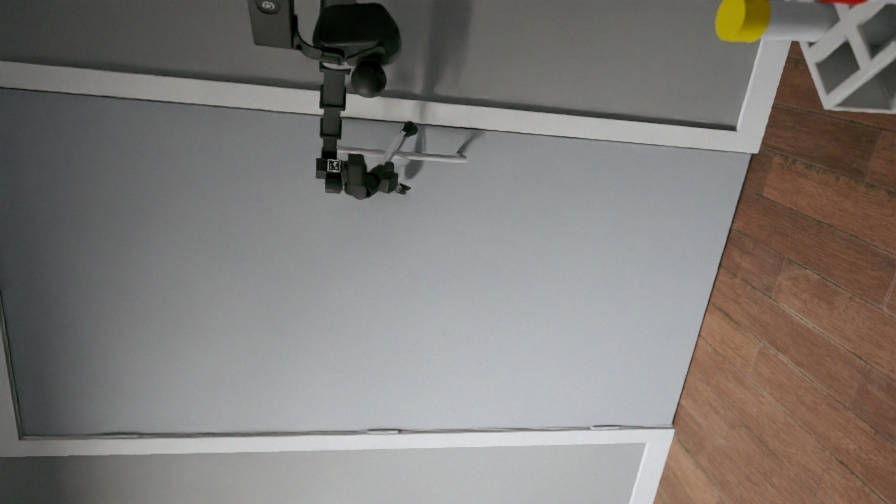

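>>> execute_actions(
  actions=[
    {"r1": {"joints": {"gripper_m": -0.03}}},
  ],
  cameras=["r1_wrist_camera"],
)

Scene clock: 1169.97 s.
r1.base_odometry: x=+0.740 y=-0.663 heading=+1.733 (m, m, rad; r1's odometry frame)
r1.turned_by_wheels: -0.001 (rad since the last result)
r1.turned_by_imu: -0.001 (rad since the last result)
r1.base_tilt: forward=-0.6 right=-1.0 (deg)
r1.lidar_m: 2.39 1.88 0.91 0.69 0.54 0.54 0.57 0.79 0.77 0.83 1.23 2.62
r1.head_depth_mm: 675 698 746 771 804 844 891 / 720 751 787 819 873 924 977 / 772 810 - 908 952 1009 1075 / 829 873 933 979 1038 1111 1190 / 897 950 1008 1073 1151 1235 1340 / 978 1040 1115 1191 1285 1395 1464 / 1076 1157 1233 1335 1458 1605 1505
r1.base_status: not commanded
r1.joint_positions: lift_m=+1.100 arm_m=+0.500 wrist_yaw_rad=-0.804 wrist_pitch_rad=-0.523 wrist_roll_rad=+0.002 gripper_m=-0.029 head_pan_rad=-1.563 head_tilt_rad=-0.297
r1.joint_status: all done
r1.on_its_own: left_wheel is at rest, and its effort (-24) is outside its rest range (-18 to +18); right_wheel is at rest, and its effort (+29) is outside its rest range (-18 to +18); wrist_yaw_rad is at rest, and its effort (+28) is outside its rest range (-12 to +12)
r1.motor_effort: left_wheel=-24(24) right_wheel=+29(30) lift_m=+33(34) arm_m=+4(4) wrist_yaw_rad=+28(29) wrist_pitch_rad=+4(4) wrist_roll_rad=+0(0) gripper_m=-20(98) head_pan_rad=-4(3) head_tilt_rad=-2(2) (%)
r1.hand_pose: x=-0.1727 y=-0.7902 z=+1.0896 quat_wxyz=(+0.557, -0.099, -0.700, -0.436) (m; r1's base frame)
r1.wrist_depth_mm: 110 115 121 65 137 139 156 / 120 125 133 72 153 152 183 / 131 138 148 81 172 174 213 / 145 154 166 94 195 206 252 / 164 174 187 108 224 263 309 / 185 201 215 124 264 337 399 / 215 235 270 295 352 446 569
r2.base_odometry: x=+1.073 y=-1.615 heading=+0.824 (m, m, rad; r2's odometry frame)
r2.turned_by_wheels: +0.000 (rad since the last result)
r2.turned_by_imu: +0.001 (rad since the last result)
r2.base_tilt: forward=+1.0 right=+2.3 (deg)
r2.lidar_m: 1.72 2.16 2.67 1.52 0.99 0.91 0.80 0.53 0.48 0.49 0.60 0.85
r2.head_depth_mm: 1448 1511 816 1605 1664 1729 289 / 1501 1555 1586 1677 1750 1817 1610 / 1570 1626 1667 1757 1840 1893 1614 / 1643 1703 1771 1842 1932 1969 1606 / 1722 1775 1862 1929 2024 2063 1600 / 1786 1871 1955 2022 2145 2099 1587 / 1877 1972 2043 2152 2277 2093 1571
r2.base_status: not commanded
r2.joint_positions: lift_m=+0.960 arm_m=+0.010 wrist_yaw_rad=+1.569 wrist_pitch_rad=-0.147 wrist_roll_rad=+0.007 gripper_m=+0.061 head_pan_rad=-0.007 head_tilt_rad=-0.211
r2.joint_status: not commanded
r2.motor_effort: left_wheel=-3(3) right_wheel=+4(4) lift_m=+41(41) arm_m=-5(5) wrist_yaw_rad=+1(1) wrist_pitch_rad=+9(9) wrist_roll_rad=-1(0) gripper_m=-19(18) head_pan_rad=+4(4) head_tilt_rad=+7(7) (%)
r2.hand_pose: x=+0.2286 y=-0.1557 z=+1.0369 quat_wxyz=(+0.535, +0.537, -0.464, +0.459) (m; r2's base frame)
r2.wrist_depth_mm: - - - - 710 - - / - - 101 132 119 - 949 / - - 153 142 661 - 884 / - - 162 114 125 - 863 / - - 124 112 126 - 847 / - - 109 117 131 - 808 / - - - 123 806 - 741
pictures: r1_wrist_camera
Images, in order (width x height): r1_wrist_camera 644x364.

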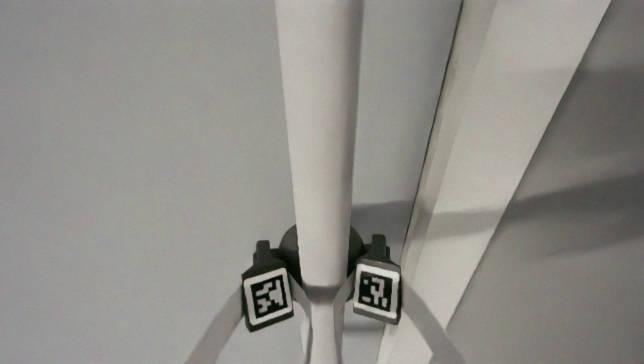

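>>> execute_actions(
  actions=[
    {"r1": {"base": {"translate_m": 0.068}, "joints": {"arm_m": 0.433, "wrist_yaw_rad": -0.841}}},
  ],
  cameras=["r2_head_camera"],
)

Scene clock: 1187.37 s.
r1.base_odometry: x=+0.729 y=-0.596 heading=+1.733 (m, m, rad; r1's odometry frame)
r1.turned_by_wheels: +0.000 (rad since the last result)
r1.turned_by_imu: -0.004 (rad since the last result)
r1.base_tilt: forward=-0.6 right=-1.0 (deg)
r1.lidar_m: 2.35 1.84 0.87 0.77 0.60 0.59 0.63 0.83 0.74 0.77 1.25 2.56
r1.head_depth_mm: 626 648 676 705 742 795 879 / 674 703 731 770 814 854 904 / 731 770 - 863 897 951 1010 / 800 839 899 945 1000 1062 1140 / 881 931 988 1056 1128 1215 1324 / 980 1045 1114 1202 1296 1411 1471 / 1111 1189 1288 1381 1499 1646 1516
r1.base_status: done
r1.joint_positions: lift_m=+1.100 arm_m=+0.433 wrist_yaw_rad=-0.853 wrist_pitch_rad=-0.527 wrist_roll_rad=+0.002 gripper_m=-0.029 head_pan_rad=-1.563 head_tilt_rad=-0.297
r1.joint_status: all done
r1.on_its_own: wrist_yaw_rad is at rest, and its effort (+14) is outside its rest range (-12 to +12)
r1.motor_effort: left_wheel=-8(17) right_wheel=+10(26) lift_m=+34(34) arm_m=-4(8) wrist_yaw_rad=+14(14) wrist_pitch_rad=+6(7) wrist_roll_rad=+0(0) gripper_m=-17(18) head_pan_rad=-4(4) head_tilt_rad=-1(2) (%)
r1.hand_pose: x=-0.1792 y=-0.7159 z=+1.0887 quat_wxyz=(+0.545, -0.115, -0.698, -0.450) (m; r1's base frame)
r1.wrist_depth_mm: 113 116 120 64 134 266 292 / 124 128 133 71 151 299 335 / 136 141 150 81 172 346 391 / 152 158 169 93 202 410 472 / 172 180 192 108 406 493 590 / 195 209 219 122 523 623 805 / 230 247 283 279 653 836 939
r2.base_odometry: x=+1.073 y=-1.615 heading=+0.824 (m, m, rad; r2's odometry frame)
r2.turned_by_wheels: +0.000 (rad since the last result)
r2.turned_by_imu: +0.001 (rad since the last result)
r2.base_tilt: forward=+1.0 right=+2.3 (deg)
r2.lidar_m: 0.88 2.16 2.66 1.51 0.99 0.91 0.80 0.52 0.48 0.49 0.60 0.81
r2.head_depth_mm: 1451 1494 796 1615 1665 1725 289 / 1454 1520 816 1672 1741 1823 1616 / 1488 1543 1557 1663 1728 1808 1605 / 1580 1641 1699 1767 1832 1894 1605 / 1672 1733 1799 1891 1960 2020 1594 / 1776 1848 1938 2027 2129 2111 1579 / 1880 1973 2050 2154 2272 2078 1572
r2.base_status: not commanded
r2.joint_positions: lift_m=+0.960 arm_m=+0.010 wrist_yaw_rad=+1.569 wrist_pitch_rad=-0.147 wrist_roll_rad=+0.007 gripper_m=+0.061 head_pan_rad=-0.007 head_tilt_rad=-0.211
r2.joint_status: not commanded
r2.motor_effort: left_wheel=-3(3) right_wheel=+4(4) lift_m=+41(41) arm_m=-4(4) wrist_yaw_rad=+2(0) wrist_pitch_rad=+9(9) wrist_roll_rad=+0(0) gripper_m=-19(19) head_pan_rad=+4(4) head_tilt_rad=+7(7) (%)
r2.hand_pose: x=+0.2286 y=-0.1557 z=+1.0369 quat_wxyz=(+0.535, +0.537, -0.464, +0.459) (m; r2's base frame)
r2.wrist_depth_mm: - - - - 687 - - / - - 101 131 119 - 955 / - - 153 143 628 - 928 / - - 162 114 125 - 904 / - - 124 112 127 - 846 / - - 110 117 132 - 797 / - - - 123 794 - 761
pictures: r2_head_camera (sideways: a quarter turn clockwise sets it upright)
Images, in order (width x height): r2_head_camera 896x504.

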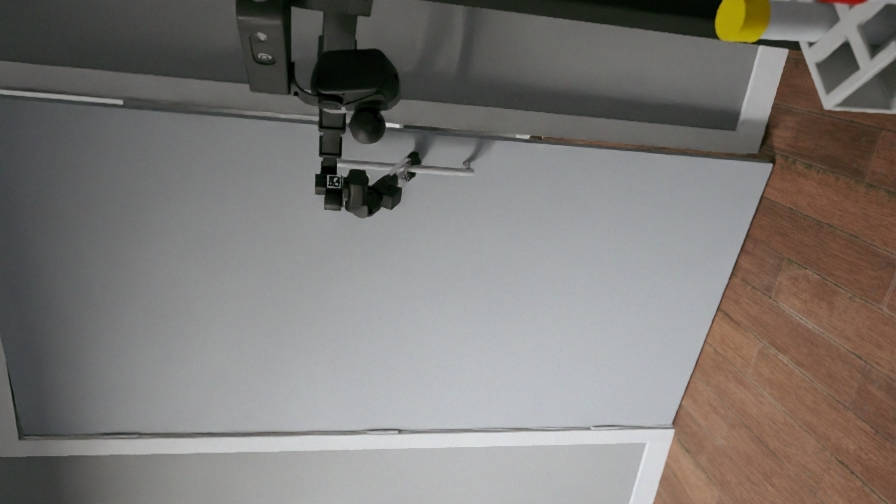

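>>> execute_actions(
  actions=[
    {"r1": {"base": {"translate_m": 0.076}, "joints": {"arm_m": 0.375, "wrist_yaw_rad": -0.897}}},
  ],
  cameras=[],
)

Scene clock: 1192.17 s.
r1.base_odometry: x=+0.717 y=-0.521 heading=+1.732 (m, m, rad; r1's odometry frame)
r1.turned_by_wheels: +0.000 (rad since the last result)
r1.turned_by_imu: -0.001 (rad since the last result)
r1.base_tilt: forward=-0.6 right=-1.1 (deg)
r1.lidar_m: 2.30 1.80 0.84 0.85 0.66 0.65 0.70 0.87 0.67 0.72 1.32 2.50
r1.head_depth_mm: 588 610 622 641 678 720 762 / 642 665 - 726 765 802 847 / 708 747 - 843 862 907 963 / 788 829 890 932 983 1044 1118 / 890 941 1000 1068 1139 1233 1332 / 1018 1090 1164 1257 1367 1500 1483 / 1181 1262 1353 1465 1610 1729 1513
r1.base_status: done
r1.joint_positions: lift_m=+1.100 arm_m=+0.375 wrist_yaw_rad=-0.900 wrist_pitch_rad=-0.527 wrist_roll_rad=+0.002 gripper_m=-0.029 head_pan_rad=-1.563 head_tilt_rad=-0.297
r1.joint_status: all done
r1.motor_effort: left_wheel=-7(9) right_wheel=+9(18) lift_m=+33(33) arm_m=-5(11) wrist_yaw_rad=+3(20) wrist_pitch_rad=+6(7) wrist_roll_rad=+0(0) gripper_m=-16(18) head_pan_rad=-4(4) head_tilt_rad=-2(2) (%)
r1.hand_pose: x=-0.1855 y=-0.6505 z=+1.0887 quat_wxyz=(+0.534, -0.131, -0.695, -0.463) (m; r1's base frame)
r1.wrist_depth_mm: 116 119 121 65 132 389 437 / 127 131 134 72 147 442 512 / 141 145 151 81 166 507 603 / 158 163 171 93 193 611 731 / 180 187 195 107 578 739 857 / 208 218 224 122 758 966 906 / 246 260 292 291 966 - 951
r2.base_odometry: x=+1.073 y=-1.615 heading=+0.824 (m, m, rad; r2's odometry frame)
r2.turned_by_wheels: +0.000 (rad since the last result)
r2.turned_by_imu: +0.001 (rad since the last result)
r2.base_tilt: forward=+1.0 right=+2.3 (deg)
r2.lidar_m: 0.84 2.16 2.67 1.51 0.98 0.91 0.80 0.52 0.48 0.49 0.61 0.77
r2.head_depth_mm: 1448 1498 650 707 739 1673 289 / 1478 1523 774 1684 1746 1809 1461 / 1403 1452 1281 1543 1639 1715 1611 / 1505 1550 1617 1687 1751 1820 1601 / 1623 1688 1756 1818 1913 1950 1589 / 1754 1838 1922 2003 2102 2097 1577 / 1878 1972 2046 2154 2268 2090 1578
r2.base_status: not commanded
r2.joint_positions: lift_m=+0.960 arm_m=+0.010 wrist_yaw_rad=+1.569 wrist_pitch_rad=-0.147 wrist_roll_rad=+0.007 gripper_m=+0.061 head_pan_rad=-0.007 head_tilt_rad=-0.211
r2.joint_status: not commanded
r2.motor_effort: left_wheel=-3(3) right_wheel=+4(4) lift_m=+41(41) arm_m=-5(4) wrist_yaw_rad=+2(2) wrist_pitch_rad=+9(9) wrist_roll_rad=+0(0) gripper_m=-19(19) head_pan_rad=+4(4) head_tilt_rad=+6(7) (%)
r2.hand_pose: x=+0.2286 y=-0.1557 z=+1.0369 quat_wxyz=(+0.535, +0.537, -0.464, +0.459) (m; r2's base frame)
r2.wrist_depth_mm: - - - 787 623 - - / - - 101 131 119 - 933 / - - 151 143 640 - 882 / - - 162 114 124 - 863 / - - 124 112 127 - 841 / - - 109 118 131 - 802 / - - - 123 797 - 754
pictures: none
No camera images: the call's "cameras" was empty. Leave "cameras" out to get every camera's image.

Good. Next to 30°.

>>> execute_actions(
  actions=[
    {"r1": {"base": {"translate_m": 0.173}, "joints": {"arm_m": 0.289, "wrist_yaw_rad": -1.009}}},
  ],
  cameras=["r2_head_camera"],
)

Scene clock: 1201.93 s.
r1.base_odometry: x=+0.689 y=-0.350 heading=+1.731 (m, m, rad; r1's odometry frame)
r1.turned_by_wheels: -0.001 (rad since the last result)
r1.turned_by_imu: +0.021 (rad since the last result)
r1.base_tilt: forward=-0.6 right=-1.1 (deg)
r1.lidar_m: 2.14 1.68 0.79 0.78 0.80 0.79 0.85 0.97 0.56 0.68 1.56 2.37
r1.head_depth_mm: 558 574 589 608 638 648 681 / 634 650 - - 732 765 797 / 735 772 - - 874 914 960 / 872 916 985 1047 1069 1135 1213 / 1070 1139 1214 1290 1393 1499 1475 / 1239 1328 1415 1518 1643 1750 1519 / 1376 1469 1579 1713 1862 1894 1517
r1.base_status: done
r1.joint_positions: lift_m=+1.100 arm_m=+0.289 wrist_yaw_rad=-0.997 wrist_pitch_rad=-0.524 wrist_roll_rad=+0.003 gripper_m=-0.029 head_pan_rad=-1.563 head_tilt_rad=-0.297
r1.joint_status: all done
r1.on_its_own: wrist_yaw_rad is held at -0.947, not at your -1.009, by its stall guard, which is still easing; left_wheel is at rest, and its effort (-20) is outside its rest range (-18 to +18); right_wheel is at rest, and its effort (+26) is outside its rest range (-18 to +18)
r1.motor_effort: left_wheel=-20(25) right_wheel=+26(30) lift_m=+33(33) arm_m=+0(15) wrist_yaw_rad=+59(63) wrist_pitch_rad=+4(7) wrist_roll_rad=+0(1) gripper_m=-22(24) head_pan_rad=-4(4) head_tilt_rad=-3(2) (%)
r1.hand_pose: x=-0.1977 y=-0.5477 z=+1.0893 quat_wxyz=(+0.511, -0.166, -0.688, -0.487) (m; r1's base frame)
r1.wrist_depth_mm: 127 128 128 66 128 131 760 / 141 141 141 73 142 764 826 / 158 158 158 83 159 882 867 / 180 180 181 95 181 - 886 / 208 209 208 109 209 - 935 / 247 247 248 125 - - 979 / 304 304 306 281 341 - -
r2.base_odometry: x=+1.073 y=-1.615 heading=+0.824 (m, m, rad; r2's odometry frame)
r2.turned_by_wheels: +0.000 (rad since the last result)
r2.turned_by_imu: +0.001 (rad since the last result)
r2.base_tilt: forward=+1.0 right=+2.3 (deg)
r2.lidar_m: 0.69 2.15 2.67 1.52 0.99 0.91 0.81 0.53 0.48 0.49 0.60 1.24
r2.head_depth_mm: 1450 1503 1522 1604 1676 1727 289 / 2363 1560 623 1679 1749 1806 1621 / 1224 1255 611 663 694 747 1455 / 1326 1353 729 1454 1519 1575 1550 / 1484 1537 1597 1669 1743 1826 1591 / 1700 1778 1856 1944 2025 2009 1586 / 1879 1953 2063 2147 2277 2083 1575
r2.base_status: not commanded
r2.joint_positions: lift_m=+0.960 arm_m=+0.010 wrist_yaw_rad=+1.569 wrist_pitch_rad=-0.147 wrist_roll_rad=+0.007 gripper_m=+0.061 head_pan_rad=-0.007 head_tilt_rad=-0.211
r2.joint_status: not commanded
r2.motor_effort: left_wheel=-3(3) right_wheel=+4(4) lift_m=+41(41) arm_m=-4(5) wrist_yaw_rad=+1(1) wrist_pitch_rad=+9(9) wrist_roll_rad=+0(0) gripper_m=-19(19) head_pan_rad=+4(4) head_tilt_rad=+7(7) (%)
r2.hand_pose: x=+0.2286 y=-0.1557 z=+1.0369 quat_wxyz=(+0.535, +0.537, -0.464, +0.459) (m; r2's base frame)
r2.wrist_depth_mm: - - 666 642 - - - / - - 100 131 119 - 922 / - - 152 143 - - 937 / - - 161 114 125 - 891 / - - 124 112 126 - 821 / - - 110 117 131 - 812 / - - - 123 - - 776
pictures: r2_head_camera (sideways: a quarter turn clockwise sets it upright)
Images, in order (width x height): r2_head_camera 896x504.

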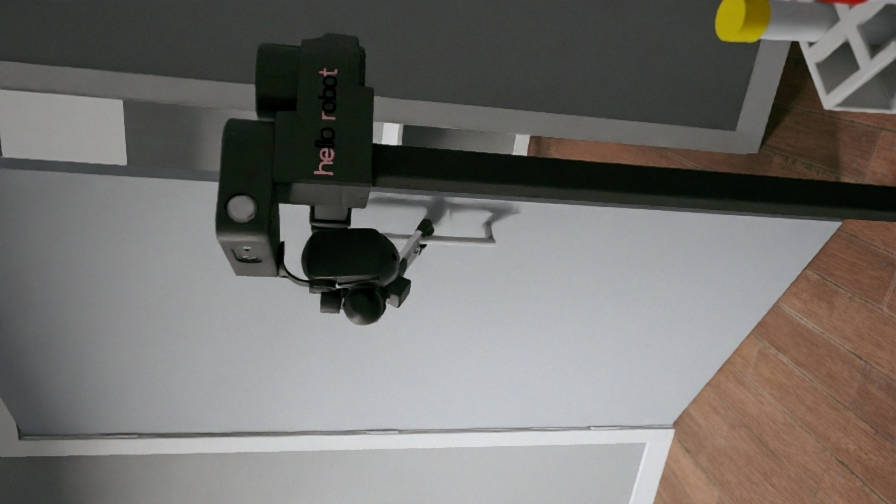

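>>> execute_actions(
  actions=[],
  cameras=["r1_wrist_camera"],
)

Scene clock: 1244.90 s.
r1.base_odometry: x=+0.689 y=-0.350 heading=+1.732 (m, m, rad; r1's odometry frame)
r1.turned_by_wheels: +0.000 (rad since the last result)
r1.turned_by_imu: +0.001 (rad since the last result)
r1.base_tilt: forward=-0.6 right=-1.0 (deg)
r1.lidar_m: 2.13 1.69 0.79 0.78 0.80 0.79 0.85 0.97 0.56 0.68 1.55 2.36
r1.head_depth_mm: 557 574 584 604 638 647 678 / 634 648 - - 730 764 795 / 734 768 - - 874 914 957 / 872 914 982 1049 1073 1134 1208 / 1072 1138 1212 1292 1386 1502 1477 / 1237 1329 1414 1526 1641 1743 1519 / 1381 1472 1582 1716 1864 1887 1511
r1.base_status: done
r1.joint_positions: lift_m=+1.100 arm_m=+0.289 wrist_yaw_rad=-1.033 wrist_pitch_rad=-0.523 wrist_roll_rad=+0.003 gripper_m=-0.029 head_pan_rad=-1.563 head_tilt_rad=-0.297
r1.joint_status: all done
r1.on_its_own: wrist_yaw_rad is at rest, and its effort (+23) is outside its rest range (-12 to +12)
r1.motor_effort: left_wheel=-12(25) right_wheel=+16(30) lift_m=+33(33) arm_m=+1(15) wrist_yaw_rad=+23(63) wrist_pitch_rad=+4(7) wrist_roll_rad=+0(1) gripper_m=-19(24) head_pan_rad=-4(4) head_tilt_rad=-1(2) (%)
r1.hand_pose: x=-0.2018 y=-0.5413 z=+1.0895 quat_wxyz=(+0.503, -0.179, -0.685, -0.497) (m; r1's base frame)
r1.wrist_depth_mm: 124 125 126 65 128 694 784 / 137 138 139 72 142 774 831 / 153 154 156 82 159 939 867 / 173 175 177 95 182 - 915 / 199 202 204 109 216 - 936 / 234 239 240 124 - - 970 / 286 291 305 285 - - -
r2.base_odometry: x=+1.073 y=-1.615 heading=+0.824 (m, m, rad; r2's odometry frame)
r2.turned_by_wheels: +0.000 (rad since the last result)
r2.turned_by_imu: +0.000 (rad since the last result)
r2.base_tilt: forward=+1.0 right=+2.3 (deg)
r2.lidar_m: 0.69 2.17 2.67 1.51 0.99 0.91 0.80 0.52 0.48 0.49 0.60 1.24
r2.head_depth_mm: 1445 1511 1524 1605 1675 1728 289 / 2404 1562 624 1683 1746 1806 1611 / 1221 1248 611 667 693 745 1452 / 1321 1353 735 1448 1517 1579 1544 / 1492 1551 1596 1659 1743 1814 1591 / 1707 1778 1852 1954 2035 2018 1583 / 1879 1985 2060 2146 2253 2086 1565
r2.base_status: not commanded
r2.joint_positions: lift_m=+0.960 arm_m=+0.010 wrist_yaw_rad=+1.569 wrist_pitch_rad=-0.147 wrist_roll_rad=+0.007 gripper_m=+0.061 head_pan_rad=-0.007 head_tilt_rad=-0.211
r2.joint_status: not commanded
r2.motor_effort: left_wheel=-3(3) right_wheel=+4(4) lift_m=+41(41) arm_m=-4(5) wrist_yaw_rad=+1(1) wrist_pitch_rad=+9(9) wrist_roll_rad=+0(0) gripper_m=-20(19) head_pan_rad=+4(4) head_tilt_rad=+7(7) (%)
r2.hand_pose: x=+0.2286 y=-0.1557 z=+1.0369 quat_wxyz=(+0.535, +0.537, -0.464, +0.459) (m; r2's base frame)
r2.wrist_depth_mm: - - 669 637 - - - / - - 100 132 119 - 934 / - - 153 143 - - 902 / - - 161 114 125 - 870 / - - 124 111 127 - 837 / - - 109 117 131 - 790 / - - - 123 - - 771
pictures: r1_wrist_camera
Images, in order (width x height): r1_wrist_camera 644x364.

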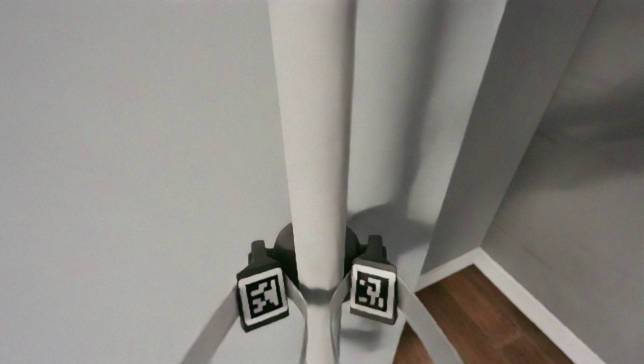

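>>> execute_actions(
  actions=[
    {"r1": {"base": {"translate_m": 0.092}, "joints": {"arm_m": 0.287, "wrist_yaw_rad": -1.152}}},
  ],
  cameras=[],
)

Scene clock: 1310.00 s.
r1.base_odometry: x=+0.675 y=-0.259 heading=+1.731 (m, m, rad; r1's odometry frame)
r1.turned_by_wheels: -0.001 (rad since the last result)
r1.turned_by_imu: +0.000 (rad since the last result)
r1.base_tilt: forward=-0.7 right=-1.1 (deg)
r1.lidar_m: 2.06 1.63 0.85 0.76 0.88 0.86 0.93 1.02 0.53 0.69 1.65 2.29
r1.head_depth_mm: 574 591 - 611 647 663 681 / 668 680 - - 758 787 816 / 796 833 - - 936 974 1018 / 983 1029 1121 1191 1194 1271 1345 / 1204 1269 1357 1440 1530 1645 1528 / 1317 1407 1504 1609 1742 1807 1522 / 1458 1560 1678 1812 1972 1934 1511
r1.base_status: done
r1.joint_positions: lift_m=+1.100 arm_m=+0.287 wrist_yaw_rad=-1.195 wrist_pitch_rad=-0.524 wrist_roll_rad=+0.003 gripper_m=-0.029 head_pan_rad=-1.563 head_tilt_rad=-0.297
r1.joint_status: wrist_yaw_rad off_target (ended at -1.195, target -1.152); the others done
r1.on_its_own: right_wheel is at rest, and its effort (+22) is outside its rest range (-18 to +18); wrist_yaw_rad is at rest, and its effort (+51) is outside its rest range (-12 to +12)
r1.motor_effort: left_wheel=-18(18) right_wheel=+22(23) lift_m=+33(33) arm_m=+0(8) wrist_yaw_rad=+51(50) wrist_pitch_rad=+5(5) wrist_roll_rad=+0(0) gripper_m=-22(22) head_pan_rad=-4(4) head_tilt_rad=-2(2) (%)
r1.hand_pose: x=-0.2166 y=-0.5088 z=+1.0893 quat_wxyz=(+0.461, -0.233, -0.668, -0.536) (m; r1's base frame)
r1.wrist_depth_mm: 118 120 124 65 131 881 793 / 129 132 137 73 146 978 812 / 143 147 152 82 164 - 876 / 161 166 172 95 189 - 911 / 183 190 196 110 225 - 972 / 212 221 228 124 - - - / 254 266 288 286 - - -
r2.base_odometry: x=+1.073 y=-1.615 heading=+0.824 (m, m, rad; r2's odometry frame)
r2.turned_by_wheels: +0.000 (rad since the last result)
r2.turned_by_imu: +0.001 (rad since the last result)
r2.base_tilt: forward=+1.0 right=+2.3 (deg)
r2.lidar_m: 0.66 2.16 2.67 1.51 0.99 0.91 0.80 0.52 0.48 0.48 0.60 1.24
r2.head_depth_mm: 1448 1499 1560 1623 1672 1732 289 / 2367 3549 1583 1691 1749 1816 1625 / 2396 3702 607 3998 3270 2178 1612 / 1224 1220 584 635 1333 707 741 / 1405 1399 708 1552 1640 1703 1592 / 1657 1730 1789 1909 1987 1992 1581 / 1885 1967 2059 2166 2267 2091 1568
r2.base_status: not commanded
r2.joint_positions: lift_m=+0.960 arm_m=+0.010 wrist_yaw_rad=+1.569 wrist_pitch_rad=-0.147 wrist_roll_rad=+0.007 gripper_m=+0.061 head_pan_rad=-0.007 head_tilt_rad=-0.211
r2.joint_status: not commanded
r2.motor_effort: left_wheel=-4(4) right_wheel=+4(4) lift_m=+41(41) arm_m=-5(5) wrist_yaw_rad=+1(0) wrist_pitch_rad=+9(9) wrist_roll_rad=+0(0) gripper_m=-19(19) head_pan_rad=+4(4) head_tilt_rad=+7(7) (%)
r2.hand_pose: x=+0.2286 y=-0.1557 z=+1.0369 quat_wxyz=(+0.535, +0.537, -0.464, +0.459) (m; r2's base frame)
r2.wrist_depth_mm: - - 608 - - - - / - - 101 132 119 - 956 / - - 152 142 - - 915 / - - 162 114 125 - 873 / - - 123 112 127 - 838 / - - 110 117 131 - 784 / - - - 123 - - 752
pictures: none
No camera images: the call's "cameras" was empty. Leave "cameras" out to get every camera's image.

>>> execute_actions(
  actions=[
    {"r1": {"joints": {"wrist_yaw_rad": -1.20}}},
  ],
  cameras=[],
)

Scene clock: 1320.87 s.
r1.base_odometry: x=+0.675 y=-0.259 heading=+1.731 (m, m, rad; r1's odometry frame)
r1.turned_by_wheels: +0.000 (rad since the last result)
r1.turned_by_imu: +0.001 (rad since the last result)
r1.base_tilt: forward=-0.7 right=-1.0 (deg)
r1.lidar_m: 2.06 1.64 0.85 0.77 0.87 0.86 0.93 1.01 0.53 0.69 1.64 2.29
r1.head_depth_mm: 574 589 - 610 646 660 681 / 667 680 - - 757 787 816 / 794 834 - - 936 972 1017 / 984 1028 1118 1203 1197 1264 1345 / 1202 1270 1354 1442 1539 1650 1522 / 1329 1407 1499 1613 1744 1824 1513 / 1460 1562 1678 1821 1976 1933 1514
r1.base_status: not commanded
r1.joint_positions: lift_m=+1.100 arm_m=+0.287 wrist_yaw_rad=-1.225 wrist_pitch_rad=-0.523 wrist_roll_rad=+0.002 gripper_m=-0.029 head_pan_rad=-1.563 head_tilt_rad=-0.297
r1.joint_status: wrist_yaw_rad off_target (ended at -1.225, target -1.200)
r1.on_its_own: wrist_yaw_rad is at rest, and its effort (+29) is outside its rest range (-12 to +12)
r1.motor_effort: left_wheel=-12(12) right_wheel=+16(16) lift_m=+34(33) arm_m=+0(0) wrist_yaw_rad=+29(31) wrist_pitch_rad=+4(4) wrist_roll_rad=+0(0) gripper_m=-18(19) head_pan_rad=-5(4) head_tilt_rad=-1(2) (%)
r1.hand_pose: x=-0.2189 y=-0.5029 z=+1.0894 quat_wxyz=(+0.453, -0.243, -0.664, -0.543) (m; r1's base frame)
r1.wrist_depth_mm: 116 118 123 64 132 922 792 / 127 131 135 72 147 - 800 / 140 144 151 81 167 - 854 / 157 163 171 94 193 - 894 / 178 185 194 108 235 - 961 / 204 217 223 124 - - - / 243 257 289 290 - - -
r2.base_odometry: x=+1.073 y=-1.615 heading=+0.824 (m, m, rad; r2's odometry frame)
r2.turned_by_wheels: +0.000 (rad since the last result)
r2.turned_by_imu: +0.000 (rad since the last result)
r2.base_tilt: forward=+1.0 right=+2.3 (deg)
r2.lidar_m: 0.66 2.17 2.67 1.52 0.98 0.91 0.80 0.52 0.48 0.49 0.60 1.24
r2.head_depth_mm: 1452 1504 1554 1611 1665 1721 289 / 2382 3604 1584 1674 1741 1814 1625 / 2391 3730 606 - 3273 2162 1604 / 1219 1213 585 636 1327 709 1449 / 1408 1392 707 1559 1625 1707 1584 / 1658 1722 1790 1894 2010 1993 1582 / 1874 1966 2067 2158 2269 2091 1569
r2.base_status: not commanded
r2.joint_positions: lift_m=+0.960 arm_m=+0.010 wrist_yaw_rad=+1.569 wrist_pitch_rad=-0.147 wrist_roll_rad=+0.007 gripper_m=+0.061 head_pan_rad=-0.007 head_tilt_rad=-0.211
r2.joint_status: not commanded
r2.motor_effort: left_wheel=-4(4) right_wheel=+4(4) lift_m=+41(41) arm_m=-5(5) wrist_yaw_rad=+1(0) wrist_pitch_rad=+9(9) wrist_roll_rad=-1(0) gripper_m=-19(20) head_pan_rad=+4(4) head_tilt_rad=+7(7) (%)
r2.hand_pose: x=+0.2286 y=-0.1557 z=+1.0369 quat_wxyz=(+0.535, +0.537, -0.464, +0.459) (m; r2's base frame)
r2.wrist_depth_mm: - - 614 - - - - / - - 101 132 120 - 969 / - - 153 143 - - 912 / - - 162 114 124 - 866 / - - 124 112 127 - 821 / - - 110 117 131 - 798 / - - - 123 - - 768
pictures: none
No camera images: the call's "cameras" was empty. Leave "cameras" out to get every camera's image.


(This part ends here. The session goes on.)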